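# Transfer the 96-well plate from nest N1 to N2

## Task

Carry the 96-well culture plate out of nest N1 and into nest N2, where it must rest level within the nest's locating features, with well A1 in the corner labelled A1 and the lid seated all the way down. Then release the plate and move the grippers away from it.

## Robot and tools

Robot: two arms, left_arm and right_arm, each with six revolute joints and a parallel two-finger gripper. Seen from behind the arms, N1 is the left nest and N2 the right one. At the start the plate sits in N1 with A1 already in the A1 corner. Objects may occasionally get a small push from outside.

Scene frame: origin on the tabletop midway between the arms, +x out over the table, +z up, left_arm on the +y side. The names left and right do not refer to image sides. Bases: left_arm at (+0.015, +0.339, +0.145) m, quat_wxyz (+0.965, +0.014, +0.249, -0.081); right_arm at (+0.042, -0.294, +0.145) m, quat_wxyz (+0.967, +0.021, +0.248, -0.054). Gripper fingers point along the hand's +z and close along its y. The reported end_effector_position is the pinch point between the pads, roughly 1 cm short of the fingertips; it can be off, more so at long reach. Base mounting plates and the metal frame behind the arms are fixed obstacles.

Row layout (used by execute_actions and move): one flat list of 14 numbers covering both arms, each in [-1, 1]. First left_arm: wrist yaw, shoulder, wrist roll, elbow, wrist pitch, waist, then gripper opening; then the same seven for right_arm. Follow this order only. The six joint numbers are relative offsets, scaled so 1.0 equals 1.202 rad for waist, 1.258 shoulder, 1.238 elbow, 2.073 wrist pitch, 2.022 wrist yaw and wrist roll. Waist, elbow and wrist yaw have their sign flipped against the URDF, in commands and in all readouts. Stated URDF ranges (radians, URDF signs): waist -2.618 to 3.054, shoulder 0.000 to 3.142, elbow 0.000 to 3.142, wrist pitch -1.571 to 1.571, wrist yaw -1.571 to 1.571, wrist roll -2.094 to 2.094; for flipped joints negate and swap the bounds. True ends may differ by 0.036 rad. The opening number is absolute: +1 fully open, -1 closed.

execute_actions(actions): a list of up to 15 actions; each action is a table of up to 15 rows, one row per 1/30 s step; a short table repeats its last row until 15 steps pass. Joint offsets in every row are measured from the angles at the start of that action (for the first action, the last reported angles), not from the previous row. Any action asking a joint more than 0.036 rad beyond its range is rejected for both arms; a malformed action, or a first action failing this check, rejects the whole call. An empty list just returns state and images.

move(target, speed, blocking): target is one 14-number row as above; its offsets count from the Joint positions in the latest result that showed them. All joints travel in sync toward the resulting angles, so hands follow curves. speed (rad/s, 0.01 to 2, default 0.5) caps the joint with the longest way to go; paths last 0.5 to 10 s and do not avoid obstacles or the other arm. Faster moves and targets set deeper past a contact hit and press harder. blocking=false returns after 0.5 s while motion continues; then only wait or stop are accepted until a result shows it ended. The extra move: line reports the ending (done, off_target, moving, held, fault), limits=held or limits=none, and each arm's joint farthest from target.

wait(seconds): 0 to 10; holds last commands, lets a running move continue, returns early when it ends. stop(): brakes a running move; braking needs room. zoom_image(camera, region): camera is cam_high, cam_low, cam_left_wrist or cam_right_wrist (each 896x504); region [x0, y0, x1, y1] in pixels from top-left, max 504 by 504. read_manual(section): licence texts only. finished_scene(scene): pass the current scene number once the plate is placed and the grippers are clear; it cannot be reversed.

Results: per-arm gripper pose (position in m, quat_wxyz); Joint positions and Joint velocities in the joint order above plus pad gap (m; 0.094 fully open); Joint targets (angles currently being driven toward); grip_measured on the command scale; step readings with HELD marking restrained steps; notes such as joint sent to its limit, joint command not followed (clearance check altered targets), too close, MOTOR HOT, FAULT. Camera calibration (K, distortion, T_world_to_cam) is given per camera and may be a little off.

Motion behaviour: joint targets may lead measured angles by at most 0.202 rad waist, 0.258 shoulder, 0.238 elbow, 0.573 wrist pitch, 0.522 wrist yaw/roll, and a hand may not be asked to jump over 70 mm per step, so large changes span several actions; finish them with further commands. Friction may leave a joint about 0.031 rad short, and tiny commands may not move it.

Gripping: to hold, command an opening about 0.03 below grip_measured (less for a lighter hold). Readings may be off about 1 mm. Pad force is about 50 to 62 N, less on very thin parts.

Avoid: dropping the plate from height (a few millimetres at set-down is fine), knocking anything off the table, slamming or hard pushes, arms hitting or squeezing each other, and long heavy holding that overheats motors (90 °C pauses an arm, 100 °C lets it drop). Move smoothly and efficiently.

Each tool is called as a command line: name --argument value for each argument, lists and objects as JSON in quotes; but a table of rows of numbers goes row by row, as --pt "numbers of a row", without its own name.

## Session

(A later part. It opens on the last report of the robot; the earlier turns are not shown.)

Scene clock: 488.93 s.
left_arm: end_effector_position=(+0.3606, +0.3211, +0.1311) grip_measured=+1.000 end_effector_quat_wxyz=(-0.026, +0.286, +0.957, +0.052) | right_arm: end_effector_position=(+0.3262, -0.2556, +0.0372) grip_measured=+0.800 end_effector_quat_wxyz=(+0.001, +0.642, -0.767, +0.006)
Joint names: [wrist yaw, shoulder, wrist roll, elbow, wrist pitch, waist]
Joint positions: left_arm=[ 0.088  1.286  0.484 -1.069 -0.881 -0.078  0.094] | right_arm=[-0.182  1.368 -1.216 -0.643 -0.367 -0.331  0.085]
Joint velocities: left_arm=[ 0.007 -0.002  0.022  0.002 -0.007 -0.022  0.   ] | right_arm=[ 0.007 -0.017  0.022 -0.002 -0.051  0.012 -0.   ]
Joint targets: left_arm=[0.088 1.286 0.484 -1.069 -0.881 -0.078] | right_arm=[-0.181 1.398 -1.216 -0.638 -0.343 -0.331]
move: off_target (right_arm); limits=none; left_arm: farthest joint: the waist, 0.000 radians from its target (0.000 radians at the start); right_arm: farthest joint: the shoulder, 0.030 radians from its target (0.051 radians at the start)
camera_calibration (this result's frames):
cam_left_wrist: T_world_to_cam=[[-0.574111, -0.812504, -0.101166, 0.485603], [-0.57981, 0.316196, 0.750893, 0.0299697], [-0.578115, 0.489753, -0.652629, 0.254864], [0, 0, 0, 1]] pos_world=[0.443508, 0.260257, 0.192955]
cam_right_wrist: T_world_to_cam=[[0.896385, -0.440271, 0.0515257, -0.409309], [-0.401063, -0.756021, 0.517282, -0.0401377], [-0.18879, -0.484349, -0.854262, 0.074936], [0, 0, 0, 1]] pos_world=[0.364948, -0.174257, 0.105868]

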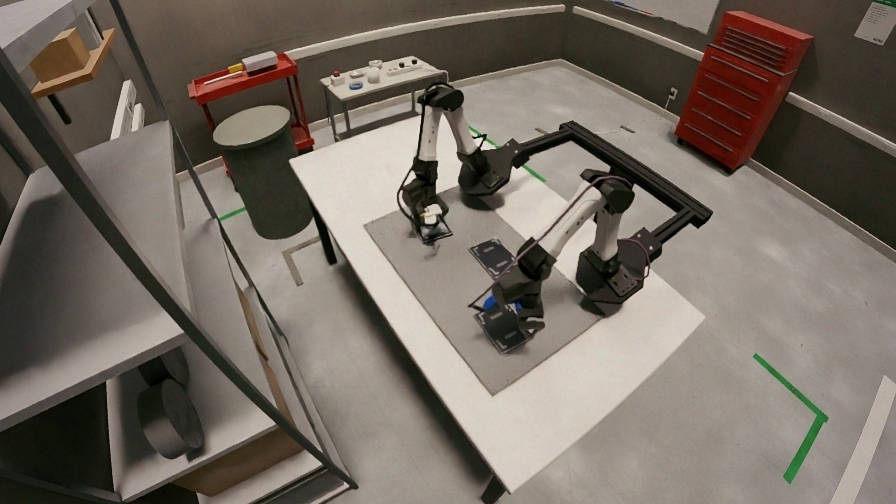

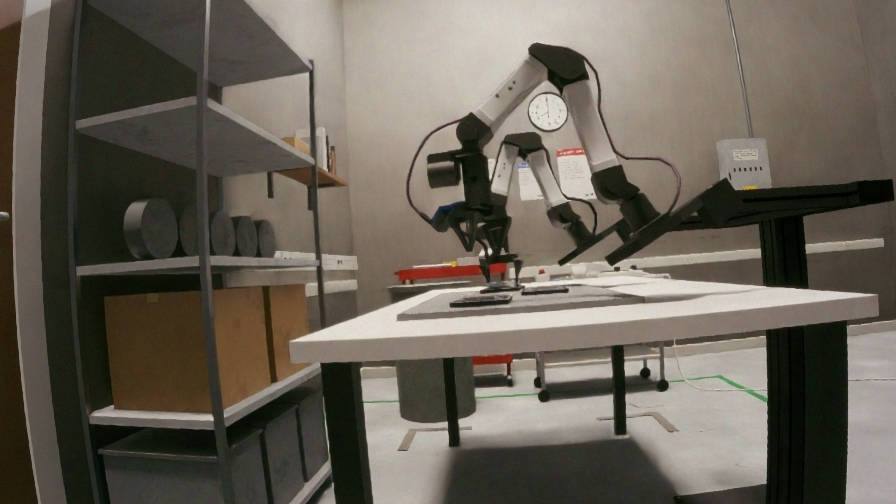

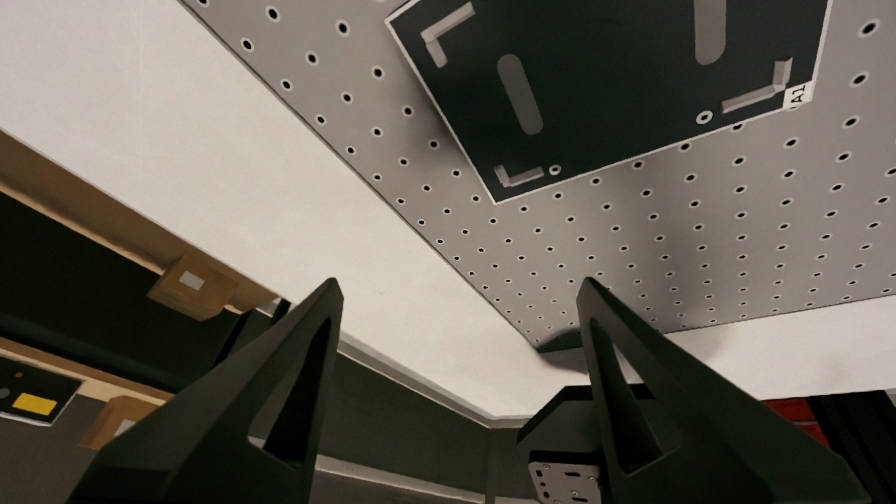

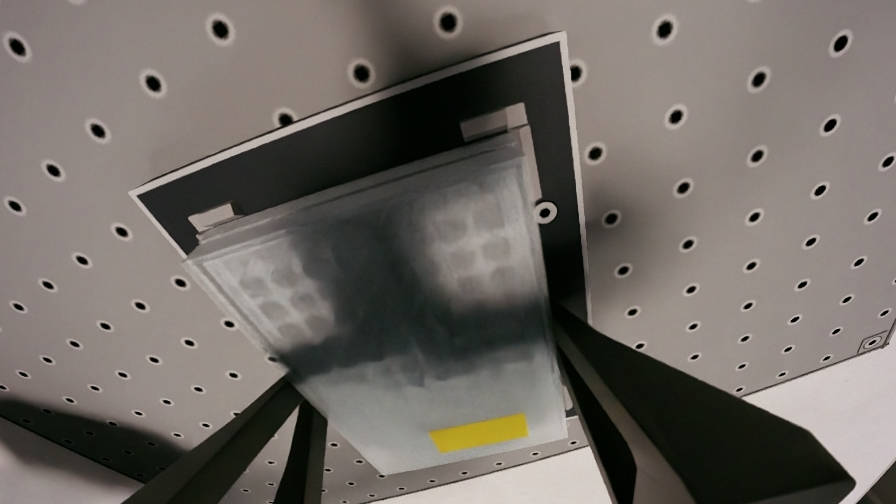

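execute_actions --actions '[[[0,0,0,0,0,0,1,0,0,0,0,0,0,0.76]],[[0,0,0,0,0,0,1,0,0,0,0,0,0,0.79]],[[0,0,0,0,0,0,1,0,0,0,0,0,0,0.81]],[[0,0,0,0,0,0,1,0,0,0,0,0,0,0.84]],[[0,0,0,0,0,0,1,0,0,0,0,0,0,0.92]],[[0,0,0,0,0,0,1,0,0,0,0,0,0,1]]]'

move --target '[0,0,0,0,0,0,1,0,-0.12,0,-0.05,-0.075,-0.03,1]' --speed 0.2

Scene clock: 497.57 s.
left_arm: end_effector_position=(+0.3606, +0.3211, +0.1311) grip_measured=+1.000 end_effector_quat_wxyz=(-0.026, +0.286, +0.957, +0.052) | right_arm: end_effector_position=(+0.3262, -0.2556, +0.0372) grip_measured=+1.000 end_effector_quat_wxyz=(+0.001, +0.642, -0.767, +0.006)
Joint names: [wrist yaw, shoulder, wrist roll, elbow, wrist pitch, waist]
Joint positions: left_arm=[ 0.088  1.286  0.484 -1.069 -0.881 -0.078  0.094] | right_arm=[-0.182  1.368 -1.216 -0.643 -0.367 -0.331  0.094]
Joint velocities: left_arm=[ 0.051 -0.002  0.051  0.017 -0.081 -0.007  0.   ] | right_arm=[ 0.081  0.017 -0.066 -0.012  0.007  0.002  0.   ]
Joint targets: left_arm=[0.088 1.286 0.484 -1.069 -0.881 -0.078] | right_arm=[-0.182 1.368 -1.216 -0.643 -0.367 -0.331]
Step readings (joint positions; steps 1 to 15: 1st action; 16 to 30: 2nd action; 31 to 45: 3rd action; 46 to 60: 4th action; 61 to 75: 5th action; 76 to 90: 6th action):
0: left_arm=[0.088 1.286 0.484 -1.069 -0.881 -0.078] | right_arm=[-0.182 1.368 -1.216 -0.643 -0.367 -0.331]
1: left_arm=[0.088 1.286 0.484 -1.069 -0.881 -0.078] | right_arm=[-0.182 1.368 -1.216 -0.643 -0.367 -0.331]
2: left_arm=[0.088 1.286 0.484 -1.069 -0.881 -0.078] | right_arm=[-0.182 1.368 -1.216 -0.643 -0.367 -0.331]
4: left_arm=[0.088 1.286 0.484 -1.069 -0.881 -0.078] | right_arm=[-0.182 1.368 -1.216 -0.643 -0.367 -0.331]
8: left_arm=[0.088 1.286 0.484 -1.069 -0.881 -0.078] | right_arm=[-0.182 1.368 -1.216 -0.643 -0.367 -0.331]
15: left_arm=[0.088 1.286 0.484 -1.069 -0.881 -0.078] | right_arm=[-0.182 1.368 -1.216 -0.643 -0.367 -0.331]
16: left_arm=[0.088 1.286 0.484 -1.069 -0.881 -0.078] | right_arm=[-0.182 1.368 -1.216 -0.643 -0.367 -0.331]
17: left_arm=[0.088 1.286 0.484 -1.069 -0.881 -0.078] | right_arm=[-0.182 1.368 -1.216 -0.643 -0.367 -0.331]
19: left_arm=[0.088 1.286 0.484 -1.069 -0.881 -0.078] | right_arm=[-0.182 1.368 -1.216 -0.643 -0.367 -0.331]
23: left_arm=[0.088 1.286 0.484 -1.069 -0.881 -0.078] | right_arm=[-0.182 1.368 -1.216 -0.643 -0.367 -0.331]
30: left_arm=[0.088 1.286 0.484 -1.069 -0.881 -0.078] | right_arm=[-0.182 1.368 -1.216 -0.643 -0.367 -0.331]
31: left_arm=[0.088 1.286 0.484 -1.069 -0.881 -0.078] | right_arm=[-0.182 1.368 -1.216 -0.643 -0.367 -0.331]
32: left_arm=[0.088 1.286 0.484 -1.069 -0.881 -0.078] | right_arm=[-0.182 1.368 -1.216 -0.643 -0.367 -0.331]
34: left_arm=[0.088 1.286 0.484 -1.069 -0.881 -0.078] | right_arm=[-0.182 1.368 -1.216 -0.643 -0.367 -0.331]
38: left_arm=[0.088 1.286 0.484 -1.069 -0.881 -0.078] | right_arm=[-0.182 1.368 -1.216 -0.643 -0.367 -0.331]
45: left_arm=[0.088 1.286 0.484 -1.069 -0.881 -0.078] | right_arm=[-0.182 1.368 -1.216 -0.643 -0.367 -0.331]
46: left_arm=[0.088 1.286 0.484 -1.069 -0.881 -0.078] | right_arm=[-0.182 1.368 -1.216 -0.643 -0.367 -0.331]
47: left_arm=[0.088 1.286 0.484 -1.069 -0.881 -0.078] | right_arm=[-0.182 1.368 -1.216 -0.643 -0.367 -0.331]
49: left_arm=[0.088 1.286 0.484 -1.069 -0.881 -0.078] | right_arm=[-0.182 1.368 -1.216 -0.643 -0.367 -0.331]
53: left_arm=[0.088 1.286 0.484 -1.069 -0.881 -0.078] | right_arm=[-0.182 1.368 -1.216 -0.643 -0.367 -0.331]
60: left_arm=[0.088 1.286 0.484 -1.069 -0.881 -0.078] | right_arm=[-0.182 1.368 -1.216 -0.643 -0.367 -0.331]
61: left_arm=[0.088 1.286 0.484 -1.069 -0.881 -0.078] | right_arm=[-0.182 1.368 -1.216 -0.643 -0.367 -0.331]
62: left_arm=[0.088 1.286 0.484 -1.069 -0.881 -0.078] | right_arm=[-0.182 1.368 -1.216 -0.643 -0.367 -0.331]
64: left_arm=[0.088 1.286 0.484 -1.069 -0.881 -0.078] | right_arm=[-0.182 1.368 -1.216 -0.643 -0.367 -0.331]
68: left_arm=[0.088 1.286 0.484 -1.069 -0.881 -0.078] | right_arm=[-0.182 1.368 -1.216 -0.643 -0.367 -0.331]
75: left_arm=[0.088 1.286 0.484 -1.069 -0.881 -0.078] | right_arm=[-0.182 1.368 -1.216 -0.643 -0.367 -0.331]
76: left_arm=[0.088 1.286 0.484 -1.069 -0.881 -0.078] | right_arm=[-0.182 1.368 -1.216 -0.643 -0.367 -0.331]
77: left_arm=[0.088 1.286 0.484 -1.069 -0.881 -0.078] | right_arm=[-0.182 1.368 -1.216 -0.643 -0.367 -0.331]
79: left_arm=[0.088 1.286 0.484 -1.069 -0.881 -0.078] | right_arm=[-0.182 1.368 -1.216 -0.643 -0.367 -0.331]
83: left_arm=[0.088 1.286 0.484 -1.069 -0.881 -0.078] | right_arm=[-0.182 1.368 -1.216 -0.643 -0.367 -0.331]
90: Joint positions above
camera_calibration (this result's frames):
cam_left_wrist: T_world_to_cam=[[-0.574111, -0.812504, -0.101166, 0.485603], [-0.57981, 0.316196, 0.750893, 0.0299697], [-0.578115, 0.489753, -0.652629, 0.254864], [0, 0, 0, 1]] pos_world=[0.443508, 0.260257, 0.192955]
cam_right_wrist: T_world_to_cam=[[0.896385, -0.440271, 0.0515257, -0.409309], [-0.401063, -0.756021, 0.517282, -0.0401377], [-0.18879, -0.484349, -0.854262, 0.074936], [0, 0, 0, 1]] pos_world=[0.364948, -0.174257, 0.105868]

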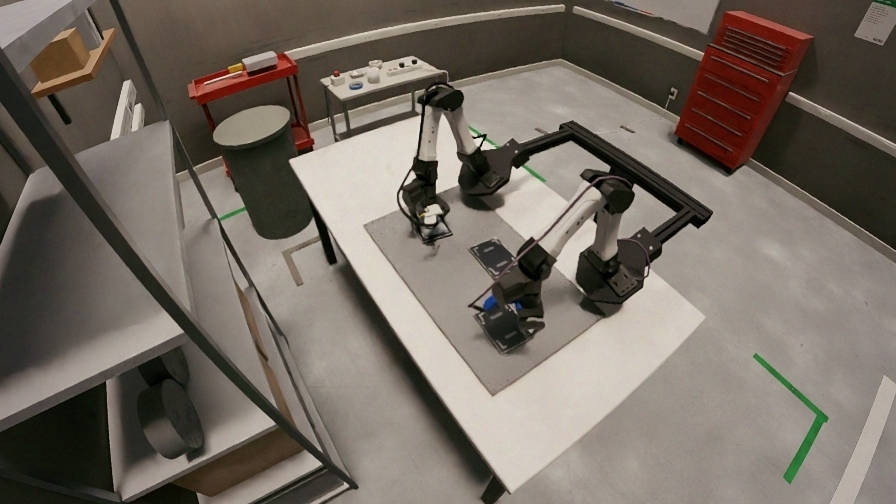

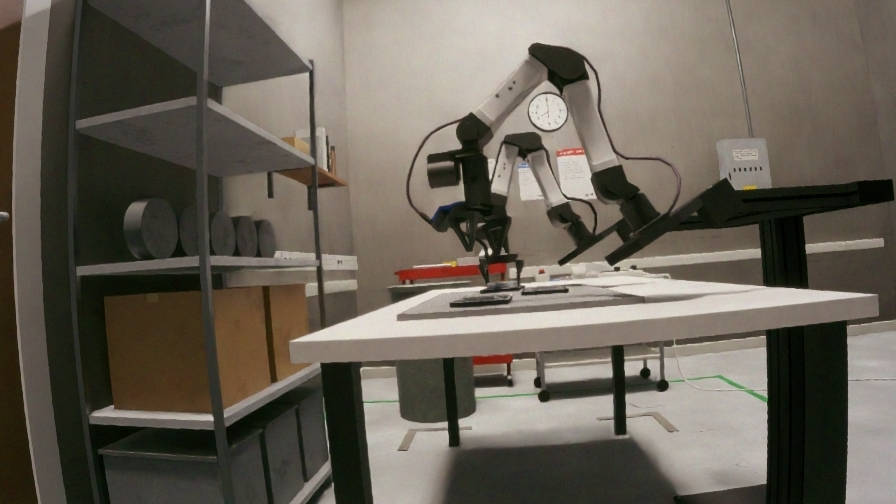

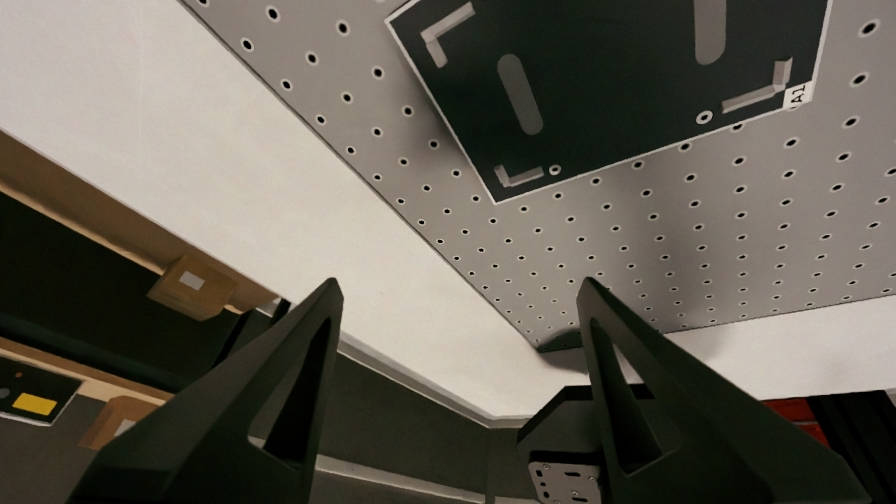

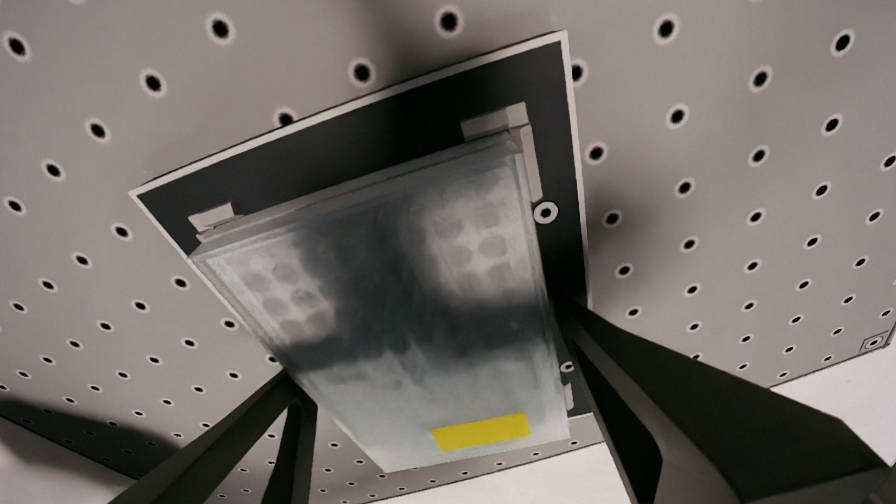

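Scene clock: 498.97 s.
left_arm: end_effector_position=(+0.3606, +0.3211, +0.1311) grip_measured=+1.000 end_effector_quat_wxyz=(-0.026, +0.286, +0.957, +0.052) | right_arm: end_effector_position=(+0.3328, -0.2523, +0.0725) grip_measured=+1.000 end_effector_quat_wxyz=(-0.017, +0.649, -0.761, +0.008)
Joint names: [wrist yaw, shoulder, wrist roll, elbow, wrist pitch, waist]
Joint positions: left_arm=[ 0.088  1.286  0.484 -1.069 -0.881 -0.078  0.094] | right_arm=[-0.182  1.237 -1.216 -0.682 -0.508 -0.359  0.094]
Joint velocities: left_arm=[ 0.051 -0.002  0.007  0.007  0.051 -0.002  0.   ] | right_arm=[ 0.051 -0.002 -0.051 -0.012 -0.037 -0.002  0.   ]
Joint targets: left_arm=[0.088 1.286 0.484 -1.069 -0.881 -0.078] | right_arm=[-0.182 1.217 -1.216 -0.705 -0.523 -0.367]
move: off_target (right_arm); limits=none; left_arm: farthest joint: the waist, 0.000 radians from its target (0.000 radians at the start); right_arm: farthest joint: the elbow, 0.022 radians from its target (0.062 radians at the start)
camera_calibration (this result's frames):
cam_left_wrist: T_world_to_cam=[[-0.574111, -0.812504, -0.101166, 0.485603], [-0.57981, 0.316196, 0.750893, 0.0299697], [-0.578115, 0.489753, -0.652629, 0.254864], [0, 0, 0, 1]] pos_world=[0.443508, 0.260257, 0.192955]
cam_right_wrist: T_world_to_cam=[[0.90259, -0.424557, 0.071296, -0.415142], [-0.402344, -0.772995, 0.490507, -0.0551973], [-0.153137, -0.471412, -0.868516, 0.100369], [0, 0, 0, 1]] pos_world=[0.367865, -0.171603, 0.143845]

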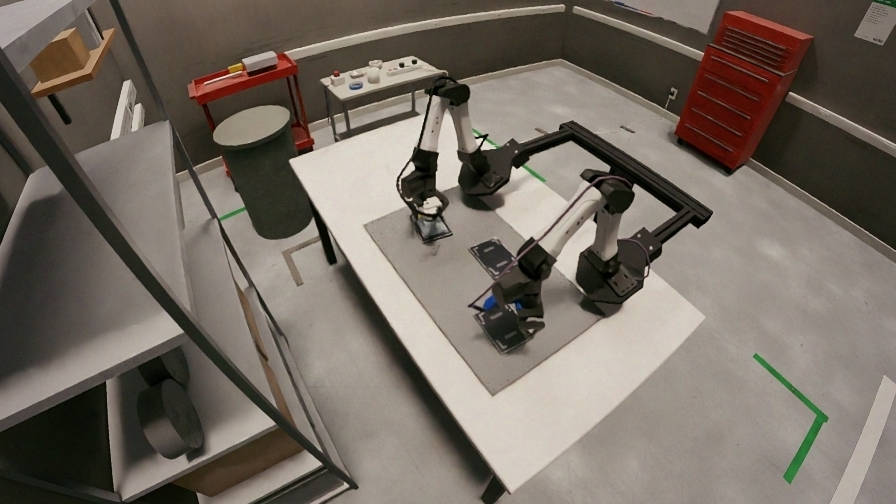

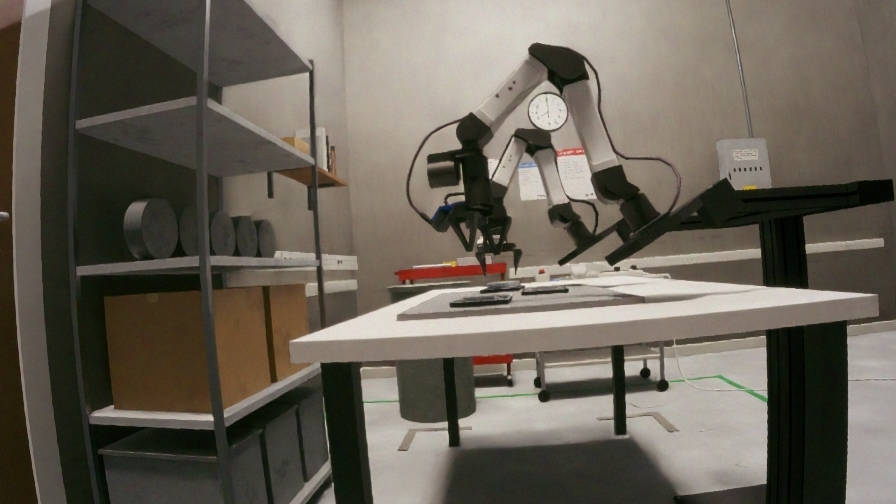

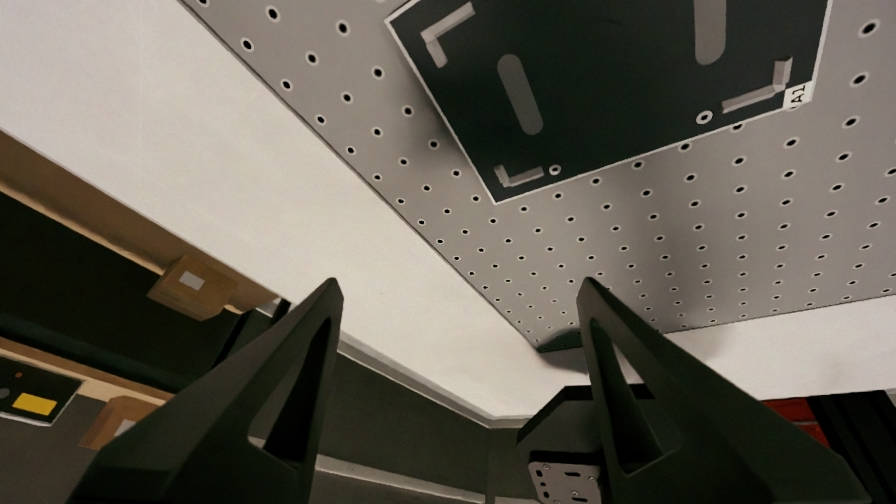

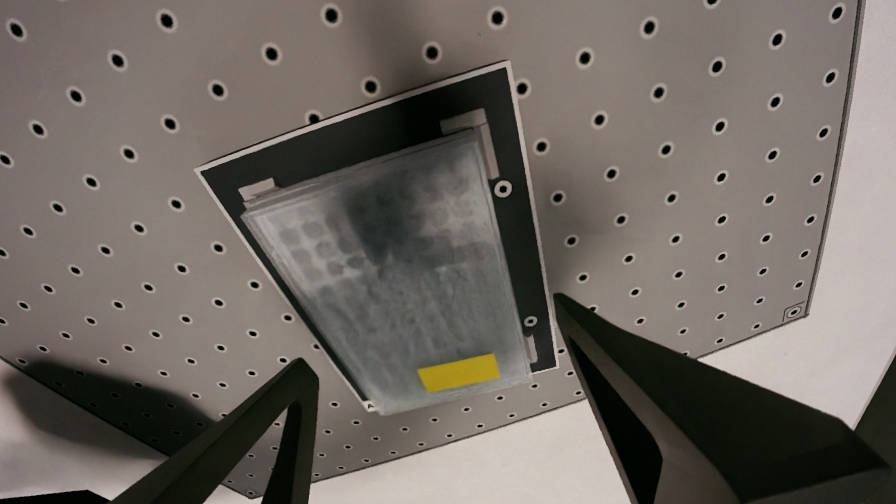

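zoom_image --camera "cam_right_wrist" --region '[180,50,600,430]'

zoom_image --camera "cam_low" --region '[460,265,580,310]'

Region (180, 50, 600, 430) of cam_right_wrist's 896x504 image, scaled by 1.200, with more detail than that image has; it fills the top 456 rows of this view, and the rest is white.

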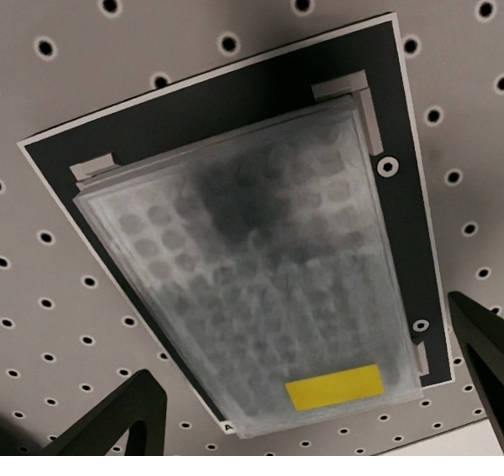

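Region (460, 265, 580, 310) of cam_low's 896x504 image, scaled by 4.200, with more detail than that image has; it fills the top 189 rows of this view, and the rest is white.

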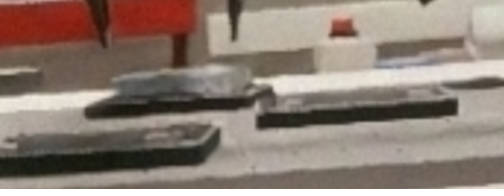

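move --target '[0,0,0,0,0,0,1,0,-0.03,0,-0.3,-0.18,0.4,1]' --speed 0.8

Scene clock: 506.17 s.
left_arm: end_effector_position=(+0.3606, +0.3211, +0.1311) grip_measured=+1.000 end_effector_quat_wxyz=(-0.026, +0.286, +0.957, +0.052) | right_arm: end_effector_position=(+0.3717, -0.3973, +0.1462) grip_measured=+1.000 end_effector_quat_wxyz=(-0.064, -0.476, +0.873, -0.091)
Joint names: [wrist yaw, shoulder, wrist roll, elbow, wrist pitch, waist]
Joint positions: left_arm=[ 0.088  1.286  0.484 -1.069 -0.881 -0.078  0.094] | right_arm=[-0.179  1.215 -1.216 -1.035 -0.865  0.115  0.094]
Joint velocities: left_arm=[-0.007 -0.002  0.051  0.007  0.037  0.002  0.   ] | right_arm=[ 0.022 -0.007 -0.022  0.017  0.051  0.002  0.   ]
Joint targets: left_arm=[0.088 1.286 0.484 -1.069 -0.881 -0.078] | right_arm=[-0.182 1.199 -1.216 -1.054 -0.881 0.122]
move: done; limits=none; left_arm: farthest joint: the waist, 0.000 radians from its target (0.000 radians at the start); right_arm: farthest joint: the elbow, 0.019 radians from its target (0.371 radians at the start)
camera_calibration (this result's frames):
cam_left_wrist: T_world_to_cam=[[-0.574111, -0.812504, -0.101166, 0.485603], [-0.57981, 0.316196, 0.750893, 0.0299697], [-0.578115, 0.489753, -0.652629, 0.254864], [0, 0, 0, 1]] pos_world=[0.443508, 0.260257, 0.192955]
cam_right_wrist: T_world_to_cam=[[0.660454, -0.726431, 0.189993, -0.564359], [-0.646804, -0.421891, 0.635336, 0.0214405], [-0.381372, -0.542499, -0.748499, 0.141008], [0, 0, 0, 1]] pos_world=[0.440378, -0.324426, 0.199147]

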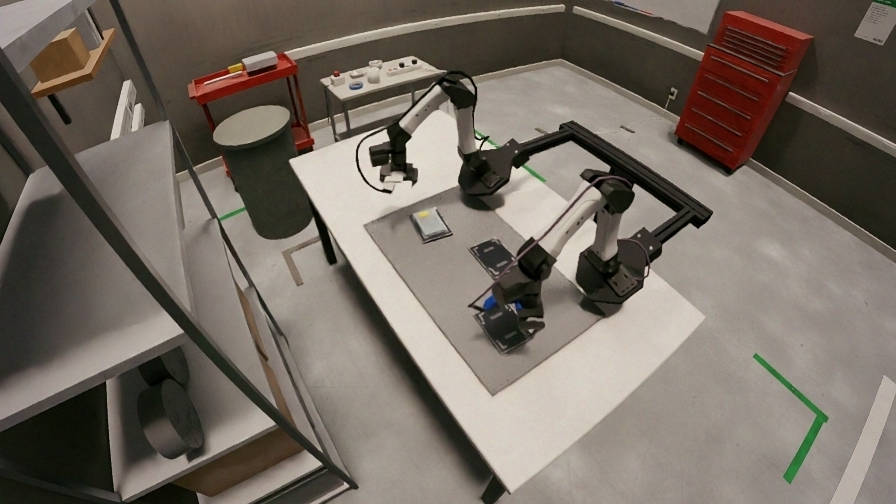

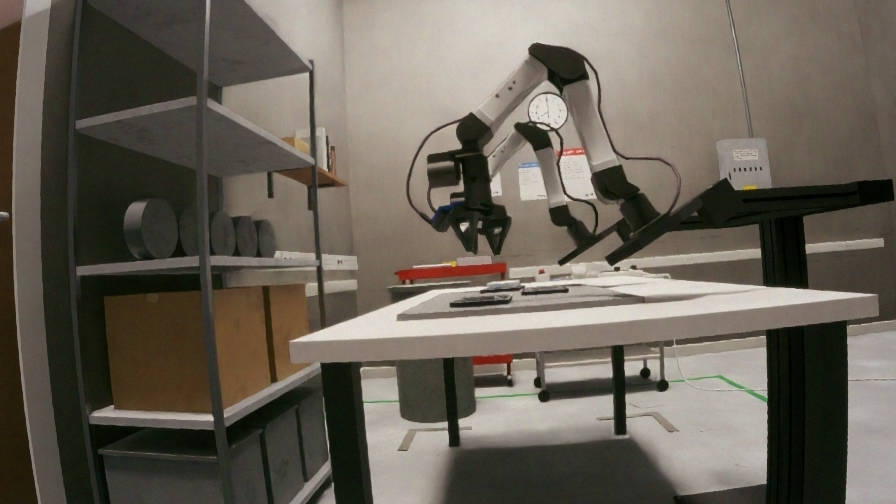

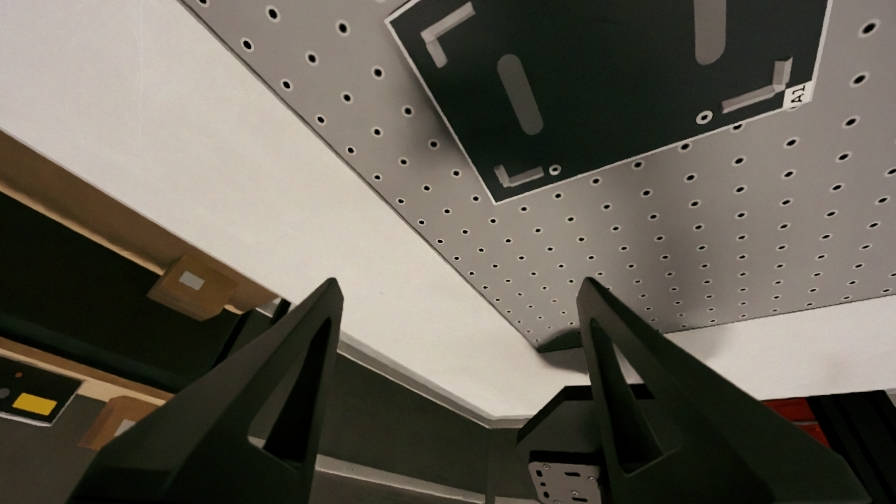

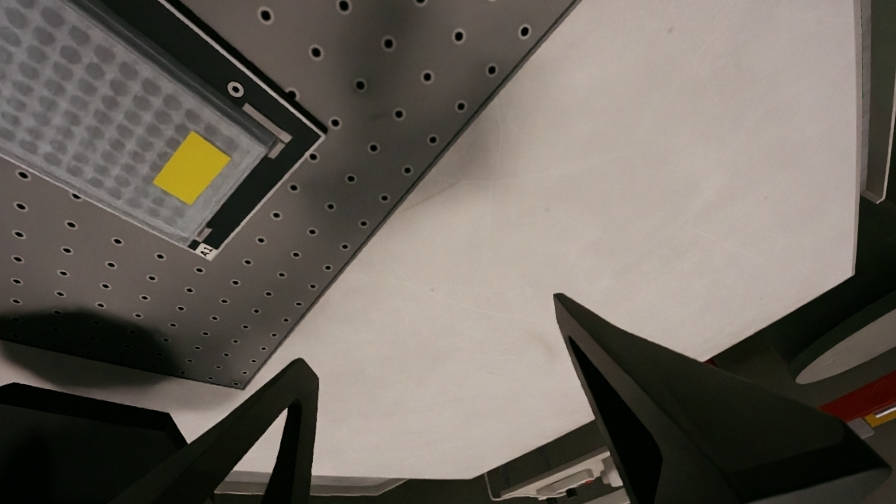

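zoom_image --camera "cam_high" --region '[400,195,465,250]'

zoom_image --camera "cam_right_wrist" --region '[0,0,340,280]'

Region (400, 195, 465, 250) of cam_high's 896x504 image, scaled by 7.754, with more detail than that image has; it fills the top 426 rows of this view, and the rest is white.

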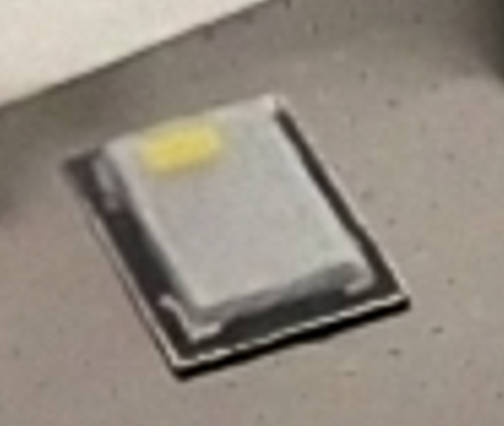

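Region (0, 0, 340, 280) of cam_right_wrist's 896x504 image, scaled by 1.482, with more detail than that image has; it fills the top 415 rows of this view, and the rest is white.

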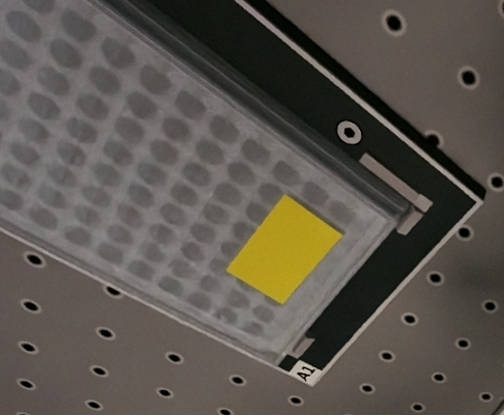

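Seated inside locators.

finished_scene --scene 2

The scene is finished: the task was done.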